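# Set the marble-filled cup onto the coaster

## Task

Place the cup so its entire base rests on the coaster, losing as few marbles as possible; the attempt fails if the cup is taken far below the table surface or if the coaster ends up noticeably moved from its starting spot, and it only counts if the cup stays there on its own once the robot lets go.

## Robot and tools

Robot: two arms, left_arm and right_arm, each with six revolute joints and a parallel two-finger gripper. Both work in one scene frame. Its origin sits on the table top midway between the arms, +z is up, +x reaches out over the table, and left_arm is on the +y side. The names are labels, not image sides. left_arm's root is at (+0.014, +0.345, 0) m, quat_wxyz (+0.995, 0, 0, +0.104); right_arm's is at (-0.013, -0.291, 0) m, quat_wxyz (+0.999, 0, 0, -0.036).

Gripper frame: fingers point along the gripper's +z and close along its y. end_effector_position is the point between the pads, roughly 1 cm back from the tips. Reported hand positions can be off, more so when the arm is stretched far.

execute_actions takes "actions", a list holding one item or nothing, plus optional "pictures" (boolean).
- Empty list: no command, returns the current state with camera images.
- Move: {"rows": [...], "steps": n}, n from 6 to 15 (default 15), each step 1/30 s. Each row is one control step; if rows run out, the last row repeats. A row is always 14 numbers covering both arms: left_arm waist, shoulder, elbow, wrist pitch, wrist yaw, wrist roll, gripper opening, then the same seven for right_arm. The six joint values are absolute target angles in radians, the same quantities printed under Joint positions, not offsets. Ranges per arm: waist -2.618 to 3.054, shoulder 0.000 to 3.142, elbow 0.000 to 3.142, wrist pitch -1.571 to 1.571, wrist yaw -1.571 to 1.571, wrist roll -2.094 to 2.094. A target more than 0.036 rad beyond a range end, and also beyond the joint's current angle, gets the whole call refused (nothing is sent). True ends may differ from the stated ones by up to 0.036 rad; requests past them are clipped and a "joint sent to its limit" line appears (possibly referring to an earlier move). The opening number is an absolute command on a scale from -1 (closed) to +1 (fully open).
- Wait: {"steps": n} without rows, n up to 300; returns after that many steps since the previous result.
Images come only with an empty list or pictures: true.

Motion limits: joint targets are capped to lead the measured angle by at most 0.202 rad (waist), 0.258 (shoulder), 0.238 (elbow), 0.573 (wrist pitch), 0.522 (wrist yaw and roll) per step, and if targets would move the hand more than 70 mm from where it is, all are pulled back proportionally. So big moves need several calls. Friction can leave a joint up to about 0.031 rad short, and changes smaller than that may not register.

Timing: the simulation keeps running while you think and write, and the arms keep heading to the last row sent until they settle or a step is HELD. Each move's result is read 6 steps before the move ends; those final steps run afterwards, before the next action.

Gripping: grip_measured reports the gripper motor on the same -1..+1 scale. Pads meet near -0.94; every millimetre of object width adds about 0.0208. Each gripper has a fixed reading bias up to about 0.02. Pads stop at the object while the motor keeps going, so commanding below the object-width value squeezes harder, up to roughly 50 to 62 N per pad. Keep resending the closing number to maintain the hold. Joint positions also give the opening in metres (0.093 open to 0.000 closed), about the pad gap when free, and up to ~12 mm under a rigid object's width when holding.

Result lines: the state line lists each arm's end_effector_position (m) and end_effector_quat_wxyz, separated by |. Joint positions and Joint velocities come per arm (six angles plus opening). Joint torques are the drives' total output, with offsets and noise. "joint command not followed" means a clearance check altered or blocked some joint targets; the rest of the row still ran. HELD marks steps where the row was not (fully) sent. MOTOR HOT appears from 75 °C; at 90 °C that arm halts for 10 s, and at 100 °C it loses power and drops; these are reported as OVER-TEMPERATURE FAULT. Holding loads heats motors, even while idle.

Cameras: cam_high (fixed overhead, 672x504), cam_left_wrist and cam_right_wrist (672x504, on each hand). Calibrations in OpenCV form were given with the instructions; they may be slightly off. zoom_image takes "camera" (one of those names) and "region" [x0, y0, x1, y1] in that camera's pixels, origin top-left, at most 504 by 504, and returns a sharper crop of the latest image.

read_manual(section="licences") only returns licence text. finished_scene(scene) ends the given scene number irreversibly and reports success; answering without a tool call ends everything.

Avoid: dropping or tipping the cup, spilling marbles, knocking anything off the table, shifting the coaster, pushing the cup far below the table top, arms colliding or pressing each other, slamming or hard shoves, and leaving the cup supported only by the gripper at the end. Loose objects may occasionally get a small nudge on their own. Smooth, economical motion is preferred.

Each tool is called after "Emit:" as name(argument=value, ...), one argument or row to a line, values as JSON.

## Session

Emit:
execute_actions(
  actions=[],
)

Scene clock: 0.00 s of 3960.00 s.
left_arm: end_effector_position=(+0.0478, +0.7100, +0.3644) grip_measured=+0.984 end_effector_quat_wxyz=(+0.520, -0.000, +0.816, +0.252) | right_arm: end_effector_position=(+0.3570, -0.3144, +0.4097) grip_measured=+0.990 end_effector_quat_wxyz=(+0.716, +0.025, +0.698, -0.018)
Joint positions: left_arm=[ 1.715  1.773  2.026 -1.547  1.218  1.728  0.092] | right_arm=[ 0.009  1.032  1.047  0.01  -0.001  0.011  0.093]
Joint velocities: left_arm=[-0.002 -0.002 -0.012  0.037 -0.051  0.066 -0.   ] | right_arm=[-0.022 -0.007  0.007 -0.022  0.007  0.007 -0.   ]
Joint torques (N m, as the arm reports them, + toward a larger angle): no reading
Motor temperatures (°C, as the motors report them): left_arm=[21 22 27 28 24 22] | right_arm=[24 26 26 21 24 24]
camera_calibration (this result's frames):
cam_left_wrist: T_world_to_cam=[[0.240345, -0.877538, -0.414924, 0.760358], [-0.792405, 0.0695144, -0.606021, 0.248861], [0.560649, 0.474442, -0.678658, -0.0304461], [0, 0, 0, 1]] pos_world=[0.0315196, 0.664389, 0.445643]
cam_right_wrist: T_world_to_cam=[[-0.0434613, -0.999054, -0.00171376, -0.295446], [-0.402956, 0.0190992, -0.91502, 0.563308], [0.914187, -0.0390774, -0.403404, -0.0907201], [0, 0, 0, 1]] pos_world=[0.297083, -0.30947, 0.478335]

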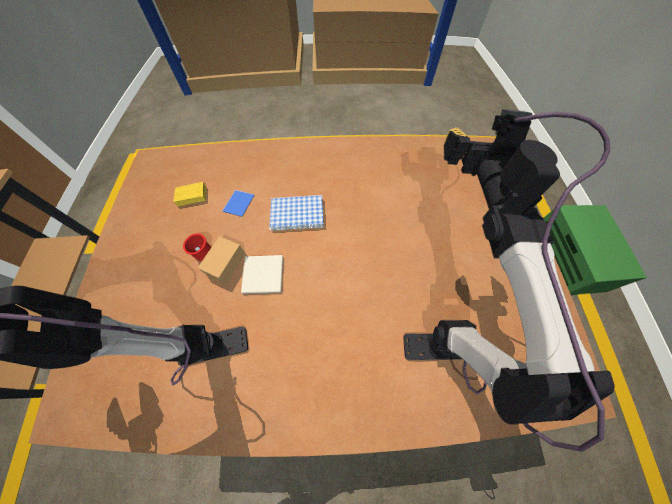

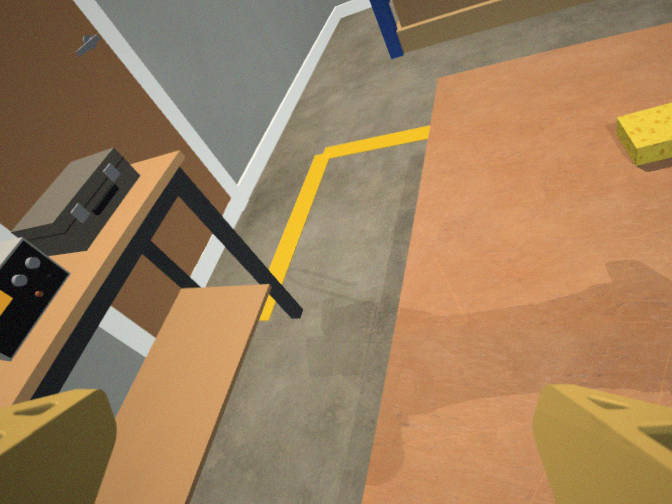

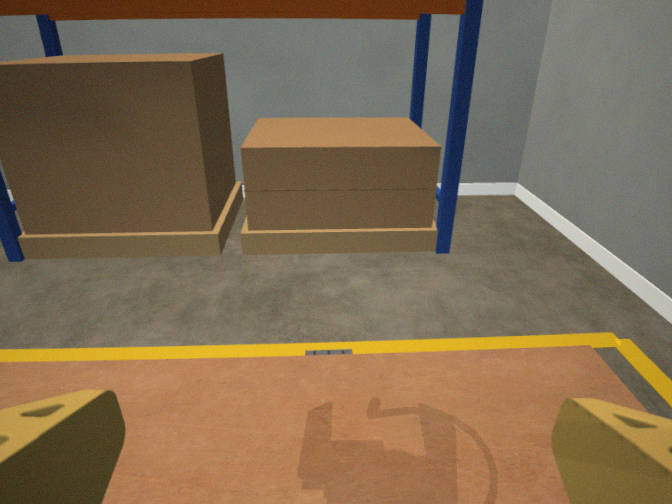

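Emit:
zoom_image(
  camera="cam_high",
  region=[160, 170, 340, 310],
)

Region (160, 170, 340, 310) of cam_high's 672x504 image, scaled by 2.800, with more detail than that image has.

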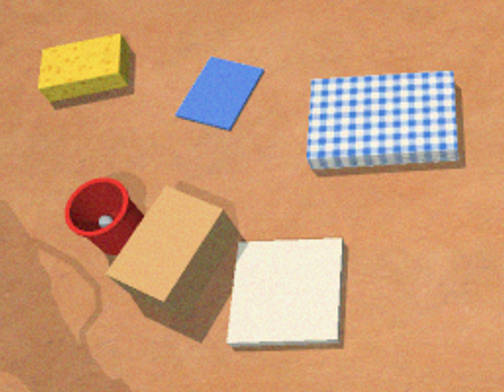

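Emit:
zoom_image(
  camera="cam_high",
  region=[170, 220, 260, 300],
)

Emit:
zoom_image(
  camera="cam_high",
  region=[225, 240, 300, 305],
)

Region (170, 220, 260, 300) of cam_high's 672x504 image, scaled by 5.600, with more detail than that image has.

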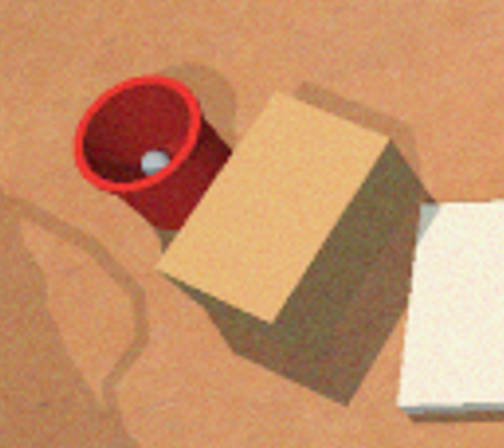

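Region (225, 240, 300, 305) of cam_high's 672x504 image, scaled by 6.720, with more detail than that image has; it fills the top 437 rows of this view, and the rest is white.

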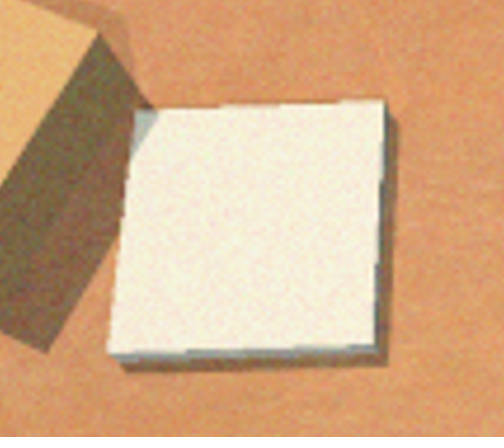

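Emit:
execute_actions(
  actions=[
    {"rows": [
[1.7130,1.779,2.0255,-1.5468,1.2165,1.7252,1, 0.009,1.032,1.047,0.01,-0.001,0.011,1],
[1.7071,1.779,2.0239,-1.5463,1.2120,1.7166,1, 0.009,1.032,1.047,0.01,-0.001,0.011,1],
[1.6973,1.779,2.0213,-1.5454,1.2046,1.7025,1, 0.009,1.032,1.047,0.01,-0.001,0.011,1],
[1.6836,1.779,2.0177,-1.5441,1.1943,1.6827,1, 0.009,1.032,1.047,0.01,-0.001,0.011,1],
[1.6662,1.779,2.0132,-1.5425,1.1811,1.6575,1, 0.009,1.032,1.047,0.01,-0.001,0.011,1],
[1.6450,1.779,2.0076,-1.5405,1.1651,1.6269,1, 0.009,1.032,1.047,0.01,-0.001,0.011,1],
[1.6202,1.779,2.0011,-1.5382,1.1464,1.5912,1, 0.009,1.032,1.047,0.01,-0.001,0.011,1],
[1.5919,1.779,1.9936,-1.5356,1.1251,1.5504,1, 0.009,1.032,1.047,0.01,-0.001,0.011,1],
[1.5603,1.779,1.9853,-1.5327,1.1012,1.5047,1, 0.009,1.032,1.047,0.01,-0.001,0.011,1],
[1.5255,1.779,1.9762,-1.5295,1.0749,1.4545,1, 0.009,1.032,1.047,0.01,-0.001,0.011,1],
[1.4877,1.779,1.9662,-1.5260,1.0464,1.3999,1, 0.009,1.032,1.047,0.01,-0.001,0.011,1],
[1.4470,1.779,1.9555,-1.5222,1.0157,1.3412,1, 0.009,1.032,1.047,0.01,-0.001,0.011,1],
[1.4037,1.779,1.9441,-1.5182,0.9830,1.2787,1, 0.009,1.032,1.047,0.01,-0.001,0.011,1],
[1.3579,1.779,1.9321,-1.5139,0.9484,1.2127,1, 0.009,1.032,1.047,0.01,-0.001,0.011,1],
[1.3100,1.779,1.9195,-1.5095,0.9123,1.1435,1, 0.009,1.032,1.047,0.01,-0.001,0.011,1]
], "steps": 15},
  ],
)

Emit:
execute_actions(
  actions=[
    {"rows": [
[1.2601,1.779,1.9064,-1.5049,0.8746,1.0715,1, 0.009,1.032,1.047,0.01,-0.001,0.011,1],
[1.2084,1.779,1.8928,-1.5001,0.8356,0.9969,1, 0.009,1.032,1.047,0.01,-0.001,0.011,1],
[1.1553,1.779,1.8788,-1.4952,0.7955,0.9202,1, 0.009,1.032,1.047,0.01,-0.001,0.011,1],
[1.1010,1.779,1.8645,-1.4901,0.7544,0.8418,1, 0.009,1.032,1.047,0.01,-0.001,0.011,1],
[1.0457,1.779,1.8500,-1.4850,0.7127,0.7620,1, 0.009,1.032,1.047,0.01,-0.001,0.011,1],
[0.9897,1.779,1.8353,-1.4798,0.6704,0.6812,1, 0.009,1.032,1.047,0.01,-0.001,0.011,1],
[0.9333,1.779,1.8204,-1.4746,0.6278,0.5998,1, 0.009,1.032,1.047,0.01,-0.001,0.011,1],
[0.8767,1.779,1.8056,-1.4694,0.5852,0.5182,1, 0.009,1.032,1.047,0.01,-0.001,0.011,1],
[0.8203,1.779,1.7907,-1.4642,0.5426,0.4368,1, 0.009,1.032,1.047,0.01,-0.001,0.011,1],
[0.7643,1.779,1.7760,-1.4590,0.5003,0.3560,1, 0.009,1.032,1.047,0.01,-0.001,0.011,1],
[0.7090,1.779,1.7615,-1.4539,0.4586,0.2762,1, 0.009,1.032,1.047,0.01,-0.001,0.011,1],
[0.6547,1.779,1.7472,-1.4488,0.4175,0.1978,1, 0.009,1.032,1.047,0.01,-0.001,0.011,1],
[0.6016,1.779,1.7332,-1.4439,0.3774,0.1211,1, 0.009,1.032,1.047,0.01,-0.001,0.011,1],
[0.5499,1.779,1.7196,-1.4391,0.3384,0.0465,1, 0.009,1.032,1.047,0.01,-0.001,0.011,1],
[0.5000,1.779,1.7065,-1.4345,0.3008,-0.0255,1, 0.009,1.032,1.047,0.01,-0.001,0.011,1]
], "steps": 15},
  ],
)

Emit:
execute_actions(
  actions=[
    {"rows": [
[0.4521,1.779,1.6939,-1.4301,0.2646,-0.0947,1, 0.009,1.032,1.047,0.01,-0.001,0.011,1],
[0.4063,1.779,1.6819,-1.4258,0.2300,-0.1607,1, 0.009,1.032,1.047,0.01,-0.001,0.011,1],
[0.3630,1.779,1.6705,-1.4218,0.1973,-0.2232,1, 0.009,1.032,1.047,0.01,-0.001,0.011,1],
[0.3223,1.779,1.6598,-1.4180,0.1666,-0.2819,1, 0.009,1.032,1.047,0.01,-0.001,0.011,1],
[0.2845,1.779,1.6498,-1.4145,0.1381,-0.3365,1, 0.009,1.032,1.047,0.01,-0.001,0.011,1],
[0.2497,1.779,1.6407,-1.4113,0.1118,-0.3867,1, 0.009,1.032,1.047,0.01,-0.001,0.011,1],
[0.2181,1.779,1.6324,-1.4084,0.0879,-0.4324,1, 0.009,1.032,1.047,0.01,-0.001,0.011,1],
[0.1898,1.779,1.6249,-1.4058,0.0666,-0.4732,1, 0.009,1.032,1.047,0.01,-0.001,0.011,1],
[0.1650,1.779,1.6184,-1.4035,0.0479,-0.5089,1, 0.009,1.032,1.047,0.01,-0.001,0.011,1],
[0.1438,1.779,1.6128,-1.4015,0.0319,-0.5395,1, 0.009,1.032,1.047,0.01,-0.001,0.011,1],
[0.1264,1.779,1.6083,-1.3999,0.0187,-0.5647,1, 0.009,1.032,1.047,0.01,-0.001,0.011,1],
[0.1127,1.779,1.6047,-1.3986,0.0084,-0.5845,1, 0.009,1.032,1.047,0.01,-0.001,0.011,1],
[0.1029,1.779,1.6021,-1.3977,0.0010,-0.5966,1, 0.009,1.032,1.047,0.01,-0.001,0.011,1],
[0.0970,1.779,1.6005,-1.3972,-0.0035,-0.6052,1, 0.009,1.032,1.047,0.01,-0.001,0.011,1],
[0.095,1.779,1.600,-1.397,-0.005,-0.610,1, 0.009,1.032,1.047,0.01,-0.001,0.011,1]
], "steps": 15},
  ],
)

Emit:
execute_actions(
  actions=[
    {"steps": 15},
  ],
  pictures=true,
)

Scene clock: 16.47 s of 3960.00 s.
left_arm: end_effector_position=(+0.0771, +0.7075, +0.3559) grip_measured=+0.984 end_effector_quat_wxyz=(+0.522, -0.008, +0.829, +0.201) | right_arm: end_effector_position=(+0.3570, -0.3144, +0.4097) grip_measured=+0.990 end_effector_quat_wxyz=(+0.716, +0.025, +0.698, -0.018)
Joint positions: left_arm=[ 1.624  1.773  2.02  -1.541  1.17   1.629  0.092] | right_arm=[ 0.009  1.032  1.047  0.01  -0.001  0.011  0.093]
Joint velocities: left_arm=[-0.784  0.012 -0.12  -0.022 -0.403 -0.842 -0.001] | right_arm=[-0.007 -0.002  0.007  0.081  0.007  0.081  0.   ]
Joint torques (N m, as the arm reports them, + toward a larger angle): left_arm=[-0.78 -7.29  4.79  0.8   0.69 -0.19] | right_arm=[ 0.12 -3.54  9.2   2.07 -0.07  0.  ]
Motor temperatures (°C, as the motors report them): left_arm=[21 26 28 28 24 22] | right_arm=[24 26 29 26 24 24]
Steps of this call (steps 1 to 90: nothing new was sent; then 13.17 s passed at rest; steps 91 to 99: the first 9 steps of this action). Readings (joint positions):
91: left_arm=[1.715 1.773 2.026 -1.547 1.218 1.728] | right_arm=[0.009 1.032 1.047 0.010 -0.001 0.011]
92: left_arm=[1.715 1.773 2.026 -1.547 1.218 1.728] | right_arm=[0.009 1.032 1.047 0.010 -0.001 0.011]
94: left_arm=[1.711 1.773 2.026 -1.547 1.215 1.719] | right_arm=[0.009 1.032 1.047 0.010 -0.001 0.011]
98: left_arm=[1.651 1.773 2.024 -1.543 1.183 1.656] | right_arm=[0.009 1.032 1.047 0.010 -0.001 0.011]
99: the state above

Scene clock: 16.97 s of 3960.00 s.
left_arm: end_effector_position=(+0.2620, +0.6082, +0.2489) grip_measured=+0.984 end_effector_quat_wxyz=(+0.327, -0.142, +0.923, -0.147) | right_arm: end_effector_position=(+0.3570, -0.3144, +0.4097) grip_measured=+0.990 end_effector_quat_wxyz=(+0.716, +0.025, +0.698, -0.018)
Joint positions: left_arm=[ 0.919  1.773  1.835 -1.478  0.719  0.763  0.092] | right_arm=[ 0.009  1.032  1.047  0.01  -0.001  0.011  0.093]
Joint velocities: left_arm=[-1.59  -0.002 -0.418  0.183 -1.165 -2.19   0.   ] | right_arm=[ 0.007 -0.022 -0.012  0.022 -0.037  0.037  0.001]
Joint torques (N m, as the arm reports them, + toward a larger angle): left_arm=[ 0.23 -7.69  5.94  0.64  0.62 -0.09] | right_arm=[ 0.21 -3.55  9.25  2.08 -0.05  0.  ]
Motor temperatures (°C, as the motors report them): left_arm=[21 26 28 28 24 22] | right_arm=[24 26 29 26 24 24]
Steps of this call (steps 1 to 6: the last 6 steps of your previous action; steps 7 to 15: the first 9 steps of this action). Readings (joint positions):
7: left_arm=[1.350 1.773 1.948 -1.517 1.009 1.318] | right_arm=[0.009 1.032 1.047 0.010 -0.001 0.011]
8: left_arm=[1.301 1.773 1.935 -1.513 0.977 1.258] | right_arm=[0.009 1.032 1.047 0.010 -0.001 0.011]
10: left_arm=[1.198 1.773 1.908 -1.504 0.909 1.128] | right_arm=[0.009 1.032 1.047 0.010 -0.001 0.011]
14: left_arm=[0.976 1.773 1.850 -1.483 0.759 0.840] | right_arm=[0.009 1.032 1.047 0.010 -0.001 0.011]
15: the state above

Scene clock: 17.47 s of 3960.00 s.
left_arm: end_effector_position=(+0.3271, +0.4523, +0.1618) grip_measured=+0.985 end_effector_quat_wxyz=(+0.020, -0.342, +0.936, -0.085) | right_arm: end_effector_position=(+0.3570, -0.3144, +0.4097) grip_measured=+0.990 end_effector_quat_wxyz=(+0.716, +0.025, +0.698, -0.018)
Joint positions: left_arm=[ 0.211  1.773  1.65  -1.42   0.172 -0.286  0.092] | right_arm=[ 0.009  1.032  1.047  0.01  -0.001  0.011  0.093]
Joint velocities: left_arm=[-0.818 -0.032 -0.217  0.037 -0.711 -1.473  0.   ] | right_arm=[-0.007 -0.012 -0.002 -0.037  0.007 -0.022 -0.   ]
Joint torques (N m, as the arm reports them, + toward a larger angle): left_arm=[ 0.6  -7.74  6.06  0.57  0.1  -0.12] | right_arm=[ 0.04 -3.52  9.22  2.07 -0.05 -0.01]
Motor temperatures (°C, as the motors report them): left_arm=[21 26 28 28 24 22] | right_arm=[24 26 29 26 24 24]
Steps of this call (steps 1 to 6: the last 6 steps of your previous action; steps 7 to 15: the first 9 steps of this action). Readings (joint positions):
7: left_arm=[0.535 1.773 1.735 -1.445 0.438 0.225] | right_arm=[0.009 1.032 1.047 0.010 -0.001 0.011]
8: left_arm=[0.486 1.773 1.722 -1.441 0.400 0.152] | right_arm=[0.009 1.032 1.047 0.010 -0.001 0.011]
10: left_arm=[0.393 1.773 1.698 -1.434 0.327 0.012] | right_arm=[0.009 1.032 1.047 0.010 -0.001 0.011]
14: left_arm=[0.241 1.773 1.658 -1.422 0.199 -0.233] | right_arm=[0.009 1.032 1.047 0.010 -0.001 0.011]
15: the state above

Scene clock: 17.97 s of 3960.00 s.
left_arm: end_effector_position=(+0.3262, +0.4419, +0.1519) grip_measured=+0.985 end_effector_quat_wxyz=(+0.006, -0.433, +0.901, -0.006) | right_arm: end_effector_position=(+0.3570, -0.3144, +0.4097) grip_measured=+0.990 end_effector_quat_wxyz=(+0.716, +0.025, +0.698, -0.018)
Joint positions: left_arm=[ 0.099  1.773  1.621 -1.406  0.009 -0.589  0.092] | right_arm=[ 0.009  1.032  1.047  0.01  -0.001  0.011  0.093]
Joint velocities: left_arm=[-0.007 -0.002  0.012 -0.022 -0.022 -0.051  0.001] | right_arm=[-0.007 -0.017 -0.007 -0.022 -0.007 -0.051 -0.   ]
Joint torques (N m, as the arm reports them, + toward a larger angle): left_arm=[ 0.05 -7.75  5.83  0.53 -0.03 -0.17] | right_arm=[ 0.16 -3.63  9.2   2.07 -0.05 -0.01]
Motor temperatures (°C, as the motors report them): left_arm=[21 26 28 28 24 22] | right_arm=[24 26 29 26 24 24]
Kept back: nothing.
Steps of this call (steps 1 to 6: the last 6 steps of your previous action; steps 7 to 15: the robot went on to your last target). Readings (joint positions):
1: left_arm=[0.184 1.773 1.644 -1.417 0.148 -0.334] | right_arm=[0.009 1.032 1.047 0.010 -0.001 0.011]
2: left_arm=[0.160 1.773 1.637 -1.416 0.125 -0.377] | right_arm=[0.009 1.032 1.047 0.010 -0.001 0.011]
4: left_arm=[0.125 1.773 1.628 -1.413 0.086 -0.450] | right_arm=[0.009 1.032 1.047 0.010 -0.001 0.011]
8: left_arm=[0.099 1.773 1.621 -1.409 0.040 -0.539] | right_arm=[0.009 1.032 1.047 0.010 -0.001 0.011]
15: the state above
camera_calibration (this result's frames):
cam_left_wrist: T_world_to_cam=[[0.772332, -0.634287, 0.0343965, 0.0207571], [-0.582501, -0.685597, 0.436635, 0.466213], [-0.25337, -0.357263, -0.898981, 0.462996], [0, 0, 0, 1]] pos_world=[0.372847, 0.498211, 0.211946]
cam_right_wrist: T_world_to_cam=[[-0.0434613, -0.999054, -0.00171376, -0.295446], [-0.402956, 0.0190992, -0.91502, 0.563308], [0.914187, -0.0390774, -0.403404, -0.0907201], [0, 0, 0, 1]] pos_world=[0.297083, -0.30947, 0.478335]

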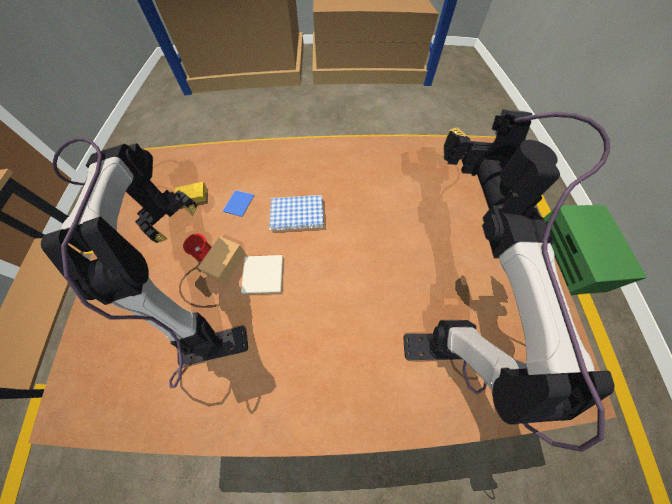

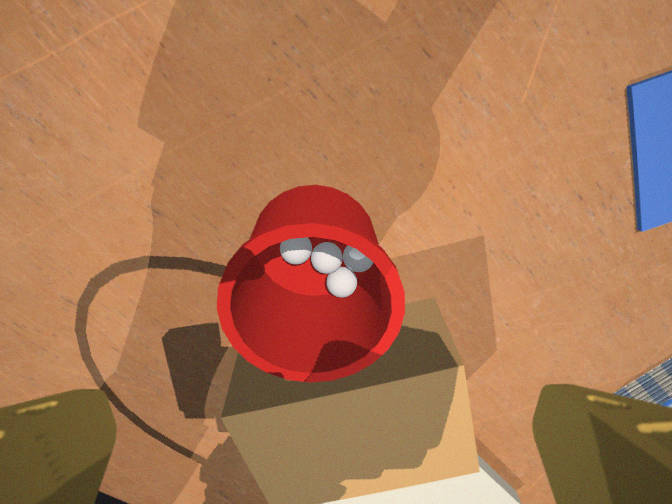

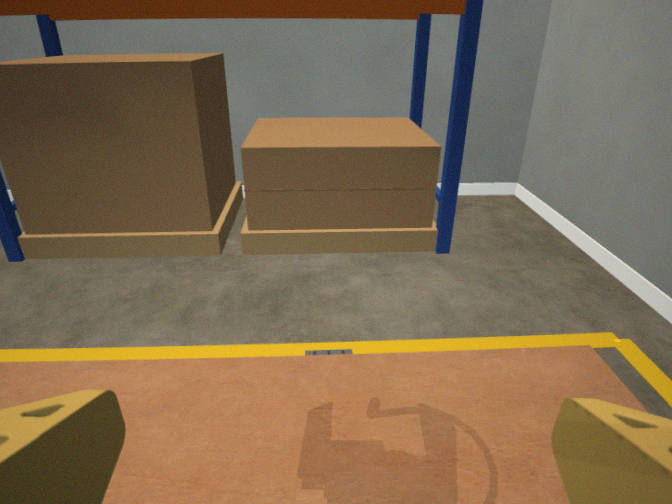

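Emit:
zoom_image(
  camera="cam_left_wrist",
  region=[190, 160, 450, 410],
)

Emit:
zoom_image(
  camera="cam_left_wrist",
  region=[150, 270, 560, 504],
)

Region (190, 160, 450, 410) of cam_left_wrist's 672x504 image, scaled by 1.938, with more detail than that image has; it fills the top 485 rows of this view, and the rest is white.

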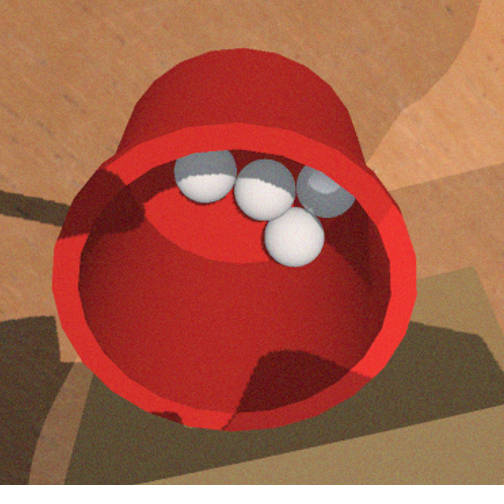

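Region (150, 270, 560, 504) of cam_left_wrist's 672x504 image, scaled by 1.229, with more detail than that image has; it fills the top 288 rows of this view, and the rest is white.

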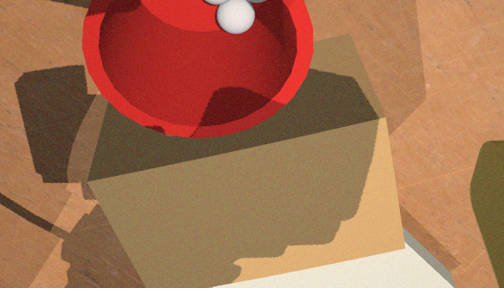

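Emit:
zoom_image(
  camera="cam_left_wrist",
  region=[380, 220, 520, 400],
)

Emit:
zoom_image(
  camera="cam_left_wrist",
  region=[150, 300, 290, 480],
)

Region (380, 220, 520, 400) of cam_left_wrist's 672x504 image, scaled by 2.800, with more detail than that image has.

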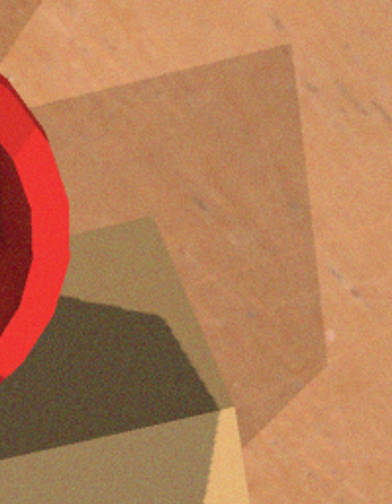

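Region (150, 300, 290, 480) of cam_left_wrist's 672x504 image, scaled by 2.800, with more detail than that image has.

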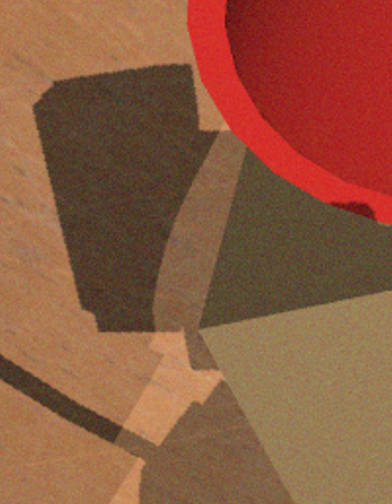

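Emit:
execute_actions(
  actions=[
    {"rows": [
[0.092,1.7558,1.5949,-1.3824,-0.005,-0.610,1, 0.009,1.032,1.047,0.01,-0.001,0.011,1],
[0.089,1.7524,1.5862,-1.3676,-0.005,-0.610,1, 0.009,1.032,1.047,0.01,-0.001,0.011,1],
[0.086,1.7469,1.5725,-1.3500,-0.005,-0.610,1, 0.009,1.032,1.047,0.01,-0.001,0.011,1],
[0.083,1.7398,1.5536,-1.3301,-0.005,-0.610,1, 0.009,1.032,1.047,0.01,-0.001,0.011,1],
[0.080,1.7315,1.5305,-1.3086,-0.005,-0.610,1, 0.009,1.032,1.047,0.01,-0.001,0.011,1],
[0.077,1.7228,1.5041,-1.2850,-0.005,-0.610,1, 0.009,1.032,1.047,0.01,-0.001,0.011,1],
[0.074,1.7139,1.4747,-1.2605,-0.005,-0.610,1, 0.009,1.032,1.047,0.01,-0.001,0.011,1],
[0.071,1.7061,1.4452,-1.2352,-0.005,-0.610,1, 0.009,1.032,1.047,0.01,-0.001,0.011,1],
[0.068,1.7002,1.4160,-1.2098,-0.005,-0.610,1, 0.009,1.032,1.047,0.01,-0.001,0.011,1],
[0.066,1.6962,1.3874,-1.1839,-0.005,-0.610,1, 0.009,1.032,1.047,0.01,-0.001,0.011,1],
[0.065,1.7000,1.3602,-1.1579,-0.005,-0.610,1, 0.009,1.032,1.047,0.01,-0.001,0.011,1],
[0.065,1.7140,1.3366,-1.1328,-0.005,-0.610,1, 0.009,1.032,1.047,0.01,-0.001,0.011,1],
[0.065,1.7253,1.3140,-1.1080,-0.005,-0.610,1, 0.009,1.032,1.047,0.01,-0.001,0.011,1],
[0.065,1.7311,1.2913,-1.0845,-0.005,-0.610,1, 0.009,1.032,1.047,0.01,-0.001,0.011,1],
[0.065,1.7355,1.2709,-1.0621,-0.005,-0.610,1, 0.009,1.032,1.047,0.01,-0.001,0.011,1]
], "steps": 15},
  ],
)

Emit:
execute_actions(
  actions=[
    {"rows": [
[0.065,1.7404,1.2511,-1.0420,-0.005,-0.610,1, 0.009,1.032,1.047,0.01,-0.001,0.011,1],
[0.065,1.7454,1.2322,-1.0235,-0.005,-0.610,1, 0.009,1.032,1.047,0.01,-0.001,0.011,1],
[0.065,1.7509,1.2154,-1.0074,-0.005,-0.610,1, 0.009,1.032,1.047,0.01,-0.001,0.011,1],
[0.065,1.7563,1.2011,-0.9941,-0.005,-0.610,1, 0.009,1.032,1.047,0.01,-0.001,0.011,1],
[0.065,1.7615,1.1880,-0.9835,-0.005,-0.610,1, 0.009,1.032,1.047,0.01,-0.001,0.011,1],
[0.065,1.7662,1.1765,-0.9760,-0.005,-0.610,1, 0.009,1.032,1.047,0.01,-0.001,0.011,1],
[0.065,1.7702,1.1670,-0.9713,-0.005,-0.610,1, 0.009,1.032,1.047,0.01,-0.001,0.011,1],
[0.065,1.7735,1.1594,-0.9697,-0.005,-0.610,1, 0.009,1.032,1.047,0.01,-0.001,0.011,1],
[0.065,1.7757,1.1541,-0.9697,-0.005,-0.610,1, 0.009,1.032,1.047,0.01,-0.001,0.011,1],
[0.065,1.7772,1.1507,-0.9697,-0.005,-0.610,1, 0.009,1.032,1.047,0.01,-0.001,0.011,1],
[0.065,1.7777,1.1496,-0.9697,-0.005,-0.610,1, 0.009,1.032,1.047,0.01,-0.001,0.011,1]
], "steps": 11},
  ],
)

Emit:
execute_actions(
  actions=[
    {"steps": 12},
  ],
  pictures=true,
)

Scene clock: 26.10 s of 3960.00 s.
left_arm: end_effector_position=(+0.3220, +0.4366, +0.1333) grip_measured=+0.985 end_effector_quat_wxyz=(+0.020, -0.431, +0.902, -0.003) | right_arm: end_effector_position=(+0.3570, -0.3144, +0.4097) grip_measured=+0.990 end_effector_quat_wxyz=(+0.716, +0.025, +0.698, -0.018)
Joint positions: left_arm=[ 0.083  1.723  1.486 -1.294  0.001 -0.602  0.092] | right_arm=[ 0.009  1.032  1.047  0.01  -0.001  0.011  0.093]
Joint velocities: left_arm=[-0.1   -0.242 -0.818  0.579  0.022 -0.037 -0.   ] | right_arm=[-0.017  0.022  0.002 -0.066 -0.081 -0.037 -0.   ]
Joint torques (N m, as the arm reports them, + toward a larger angle): left_arm=[-0.26 -8.37  6.04  0.51 -0.04 -0.17] | right_arm=[ 0.19 -3.58  9.24  2.08 -0.05  0.  ]
Motor temperatures (°C, as the motors report them): left_arm=[21 28 28 28 24 22] | right_arm=[24 26 30 27 24 24]
Steps of this call (steps 1 to 30: the robot went on to your last target; steps 31 to 90: nothing new was sent; then 4.83 s passed at rest; steps 91 to 99: the first 9 steps of this action). Readings (joint positions):
91: left_arm=[0.099 1.773 1.621 -1.403 0.002 -0.601] | right_arm=[0.009 1.032 1.047 0.010 -0.001 0.011]
92: left_arm=[0.099 1.772 1.619 -1.398 0.002 -0.602] | right_arm=[0.009 1.032 1.047 0.010 -0.001 0.011]
94: left_arm=[0.099 1.764 1.600 -1.377 0.001 -0.602] | right_arm=[0.009 1.032 1.047 0.010 -0.001 0.011]
98: left_arm=[0.087 1.731 1.514 -1.313 0.001 -0.602] | right_arm=[0.009 1.032 1.047 0.010 -0.001 0.011]
99: the state above

Scene clock: 26.47 s of 3960.00 s.
left_arm: end_effector_position=(+0.3096, +0.4298, +0.0692) grip_measured=+0.985 end_effector_quat_wxyz=(+0.007, -0.427, +0.904, -0.001) | right_arm: end_effector_position=(+0.3570, -0.3144, +0.4097) grip_measured=+0.990 end_effector_quat_wxyz=(+0.716, +0.025, +0.698, -0.018)
Joint positions: left_arm=[ 0.073  1.724  1.233 -1.065  0.001 -0.602  0.092] | right_arm=[ 0.009  1.032  1.047  0.01  -0.001  0.011  0.093]
Joint velocities: left_arm=[-0.017  0.164 -0.427  0.505 -0.037  0.037 -0.   ] | right_arm=[-0.007  0.012 -0.012  0.051 -0.022 -0.022  0.001]
Joint torques (N m, as the arm reports them, + toward a larger angle): left_arm=[-0.21 -5.77  5.96  0.52 -0.03 -0.18] | right_arm=[ 0.15 -3.58  9.23  2.08 -0.04  0.02]
Motor temperatures (°C, as the motors report them): left_arm=[21 28 28 28 24 22] | right_arm=[24 26 30 27 24 24]
Steps of this call (steps 1 to 6: the last 6 steps of your previous action; steps 7 to 11: the first 5 steps of this action). Readings (joint positions):
7: left_arm=[0.073 1.710 1.303 -1.144 0.001 -0.602] | right_arm=[0.009 1.032 1.047 0.010 -0.001 0.011]
8: left_arm=[0.073 1.711 1.283 -1.123 0.001 -0.602] | right_arm=[0.009 1.032 1.047 0.010 -0.001 0.011]
10: left_arm=[0.073 1.719 1.248 -1.083 0.001 -0.602] | right_arm=[0.009 1.032 1.047 0.010 -0.001 0.011]
11: the state above

Scene clock: 26.87 s of 3960.00 s.
left_arm: end_effector_position=(+0.3065, +0.4290, +0.0443) grip_measured=+0.985 end_effector_quat_wxyz=(-0.002, -0.427, +0.904, -0.000) | right_arm: end_effector_position=(+0.3570, -0.3144, +0.4097) grip_measured=+0.990 end_effector_quat_wxyz=(+0.716, +0.025, +0.698, -0.018)
Joint positions: left_arm=[ 0.073  1.756  1.167 -0.985  0.001 -0.602  0.092] | right_arm=[ 0.009  1.032  1.047  0.01  -0.001  0.011  0.093]
Joint velocities: left_arm=[-0.007 -0.007 -0.037  0.154 -0.066 -0.007 -0.   ] | right_arm=[-0.007 -0.002 -0.002  0.037 -0.022 -0.007  0.002]
Joint torques (N m, as the arm reports them, + toward a larger angle): left_arm=[-0.22 -6.23  5.8   0.5  -0.04 -0.17] | right_arm=[ 0.13 -3.54  9.25  2.08 -0.04  0.  ]
Motor temperatures (°C, as the motors report them): left_arm=[21 28 28 28 24 22] | right_arm=[24 26 30 27 24 24]
Kept back: nothing.
Steps of this call (steps 1 to 6: the last 6 steps of your previous action; steps 7 to 12: the robot went on to your last target). Readings (joint positions):
1: left_arm=[0.073 1.731 1.219 -1.049 0.001 -0.602] | right_arm=[0.009 1.032 1.047 0.010 -0.001 0.011]
2: left_arm=[0.073 1.737 1.206 -1.034 0.001 -0.602] | right_arm=[0.009 1.032 1.047 0.010 -0.001 0.011]
4: left_arm=[0.073 1.747 1.185 -1.014 0.001 -0.602] | right_arm=[0.009 1.032 1.047 0.010 -0.001 0.011]
8: left_arm=[0.073 1.756 1.167 -0.996 0.001 -0.602] | right_arm=[0.009 1.032 1.047 0.010 -0.001 0.011]
12: the state above
camera_calibration (this result's frames):
cam_left_wrist: T_world_to_cam=[[0.76454, -0.644318, 0.0182739, 0.0388158], [-0.583429, -0.679681, 0.444571, 0.490212], [-0.274024, -0.350553, -0.895557, 0.360018], [0, 0, 0, 1]] pos_world=[0.354981, 0.484403, 0.103774]
cam_right_wrist: T_world_to_cam=[[-0.0434613, -0.999054, -0.00171376, -0.295446], [-0.402956, 0.0190992, -0.91502, 0.563308], [0.914187, -0.0390774, -0.403404, -0.0907201], [0, 0, 0, 1]] pos_world=[0.297083, -0.30947, 0.478335]

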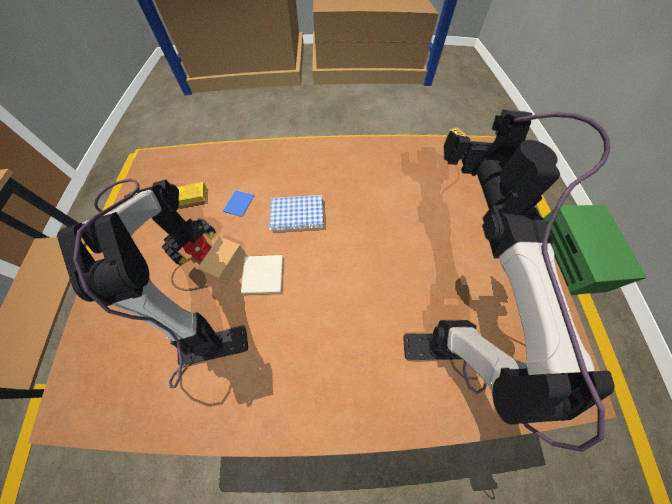

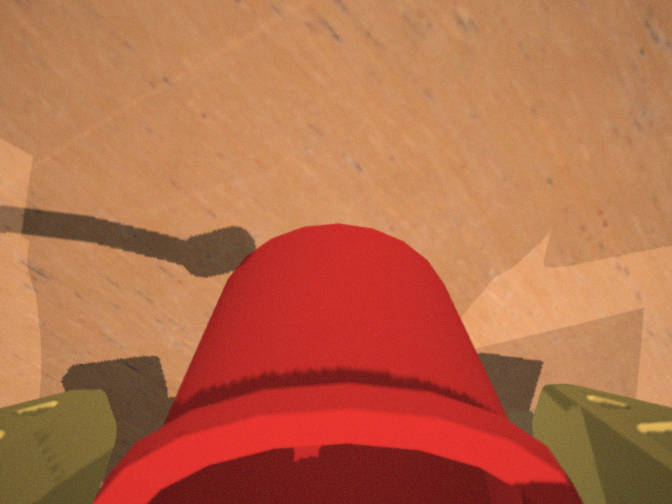

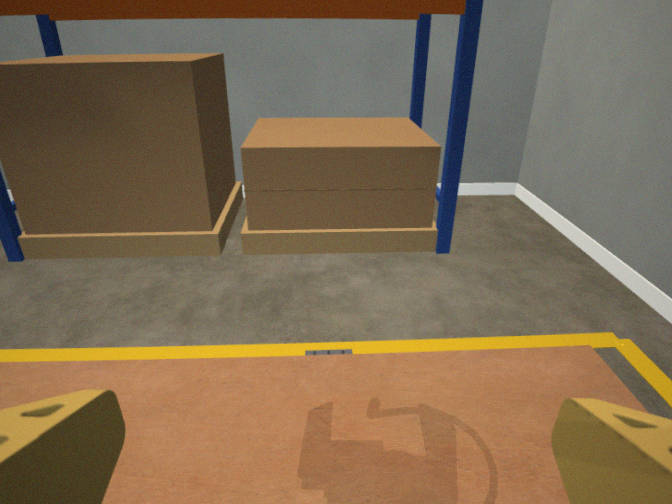

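Emit:
execute_actions(
  actions=[],
)

Scene clock: 28.03 s of 3960.00 s.
left_arm: end_effector_position=(+0.3082, +0.4295, +0.0443) grip_measured=+0.985 end_effector_quat_wxyz=(+0.002, -0.427, +0.904, -0.001) | right_arm: end_effector_position=(+0.3570, -0.3144, +0.4097) grip_measured=+0.990 end_effector_quat_wxyz=(+0.716, +0.025, +0.698, -0.018)
Joint positions: left_arm=[ 0.073  1.756  1.167 -0.978  0.001 -0.602  0.092] | right_arm=[ 0.009  1.032  1.047  0.01  -0.001  0.011  0.093]
Joint velocities: left_arm=[-0.012  0.002  0.007  0.051 -0.037 -0.007 -0.   ] | right_arm=[-0.007  0.017  0.017 -0.051  0.007 -0.051  0.001]
Joint torques (N m, as the arm reports them, + toward a larger angle): left_arm=[-0.22 -6.25  5.8   0.52 -0.04 -0.17] | right_arm=[ 0.1  -3.55  9.22  2.07 -0.05  0.  ]
Motor temperatures (°C, as the motors report them): left_arm=[21 28 28 28 24 22] | right_arm=[24 26 30 27 24 24]
Kept back: nothing.
Steps of this call (steps 1 to 30: the robot went on to your last target; steps 31 to 35: nothing new was sent). Readings (joint positions):
1: left_arm=[0.073 1.756 1.167 -0.983 0.001 -0.602] | right_arm=[0.009 1.032 1.047 0.010 -0.001 0.011]
2: left_arm=[0.073 1.756 1.167 -0.982 0.001 -0.602] | right_arm=[0.009 1.032 1.047 0.010 -0.001 0.011]
4: left_arm=[0.073 1.756 1.167 -0.980 0.001 -0.602] | right_arm=[0.009 1.032 1.047 0.010 -0.001 0.011]
8: left_arm=[0.073 1.756 1.167 -0.978 0.001 -0.602] | right_arm=[0.009 1.032 1.047 0.010 -0.001 0.011]
35: the state above
All arms were judged still, so your last target was given up. Only a new action makes them travel on or press farther. Fingers that are still opening or closing keep moving.
camera_calibration (this result's frames):
cam_left_wrist: T_world_to_cam=[[0.764398, -0.644359, 0.0223033, 0.0377213], [-0.586507, -0.680569, 0.439131, 0.493098], [-0.267779, -0.348752, -0.898146, 0.358068], [0, 0, 0, 1]] pos_world=[0.356254, 0.48477, 0.104222]
cam_right_wrist: T_world_to_cam=[[-0.0434613, -0.999054, -0.00171376, -0.295446], [-0.402956, 0.0190992, -0.91502, 0.563308], [0.914187, -0.0390774, -0.403404, -0.0907201], [0, 0, 0, 1]] pos_world=[0.297083, -0.30947, 0.478335]

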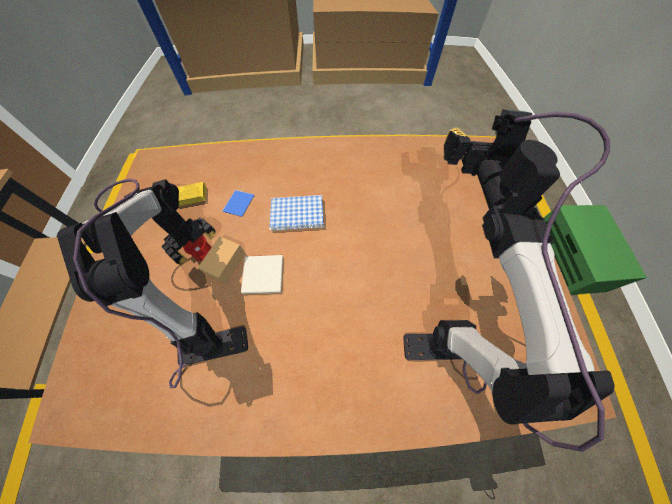

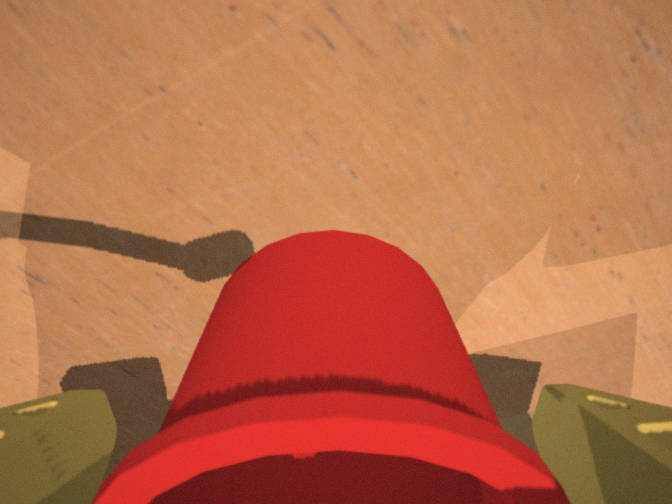

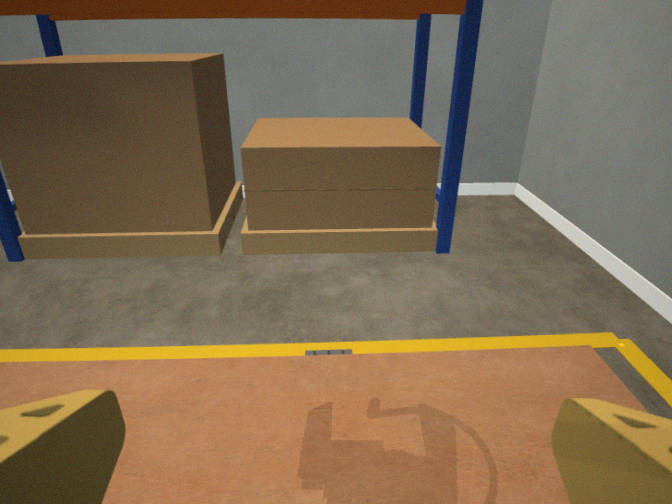

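Emit:
zoom_image(
  camera="cam_high",
  region=[160, 200, 320, 320],
)

Region (160, 200, 320, 320) of cam_high's 672x504 image, scaled by 3.150, with more detail than that image has; it fills the top 378 rows of this view, and the rest is white.

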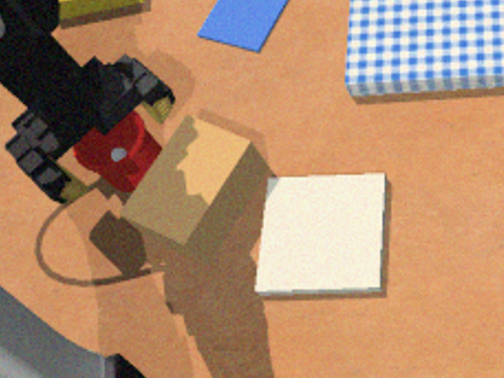

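Emit:
zoom_image(
  camera="cam_high",
  region=[236, 248, 296, 302],
)

Region (236, 248, 296, 302) of cam_high's 672x504 image, scaled by 8.400, with more detail than that image has; it fills the top 454 rows of this view, and the rest is white.

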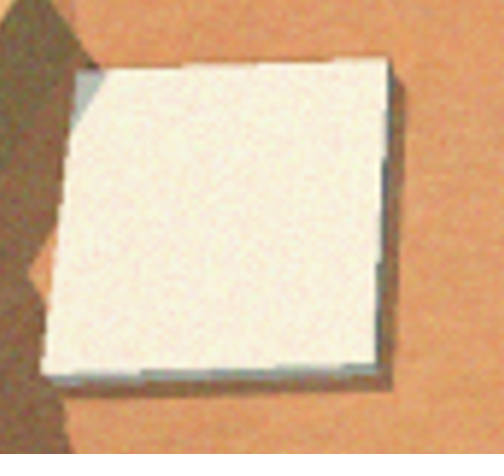

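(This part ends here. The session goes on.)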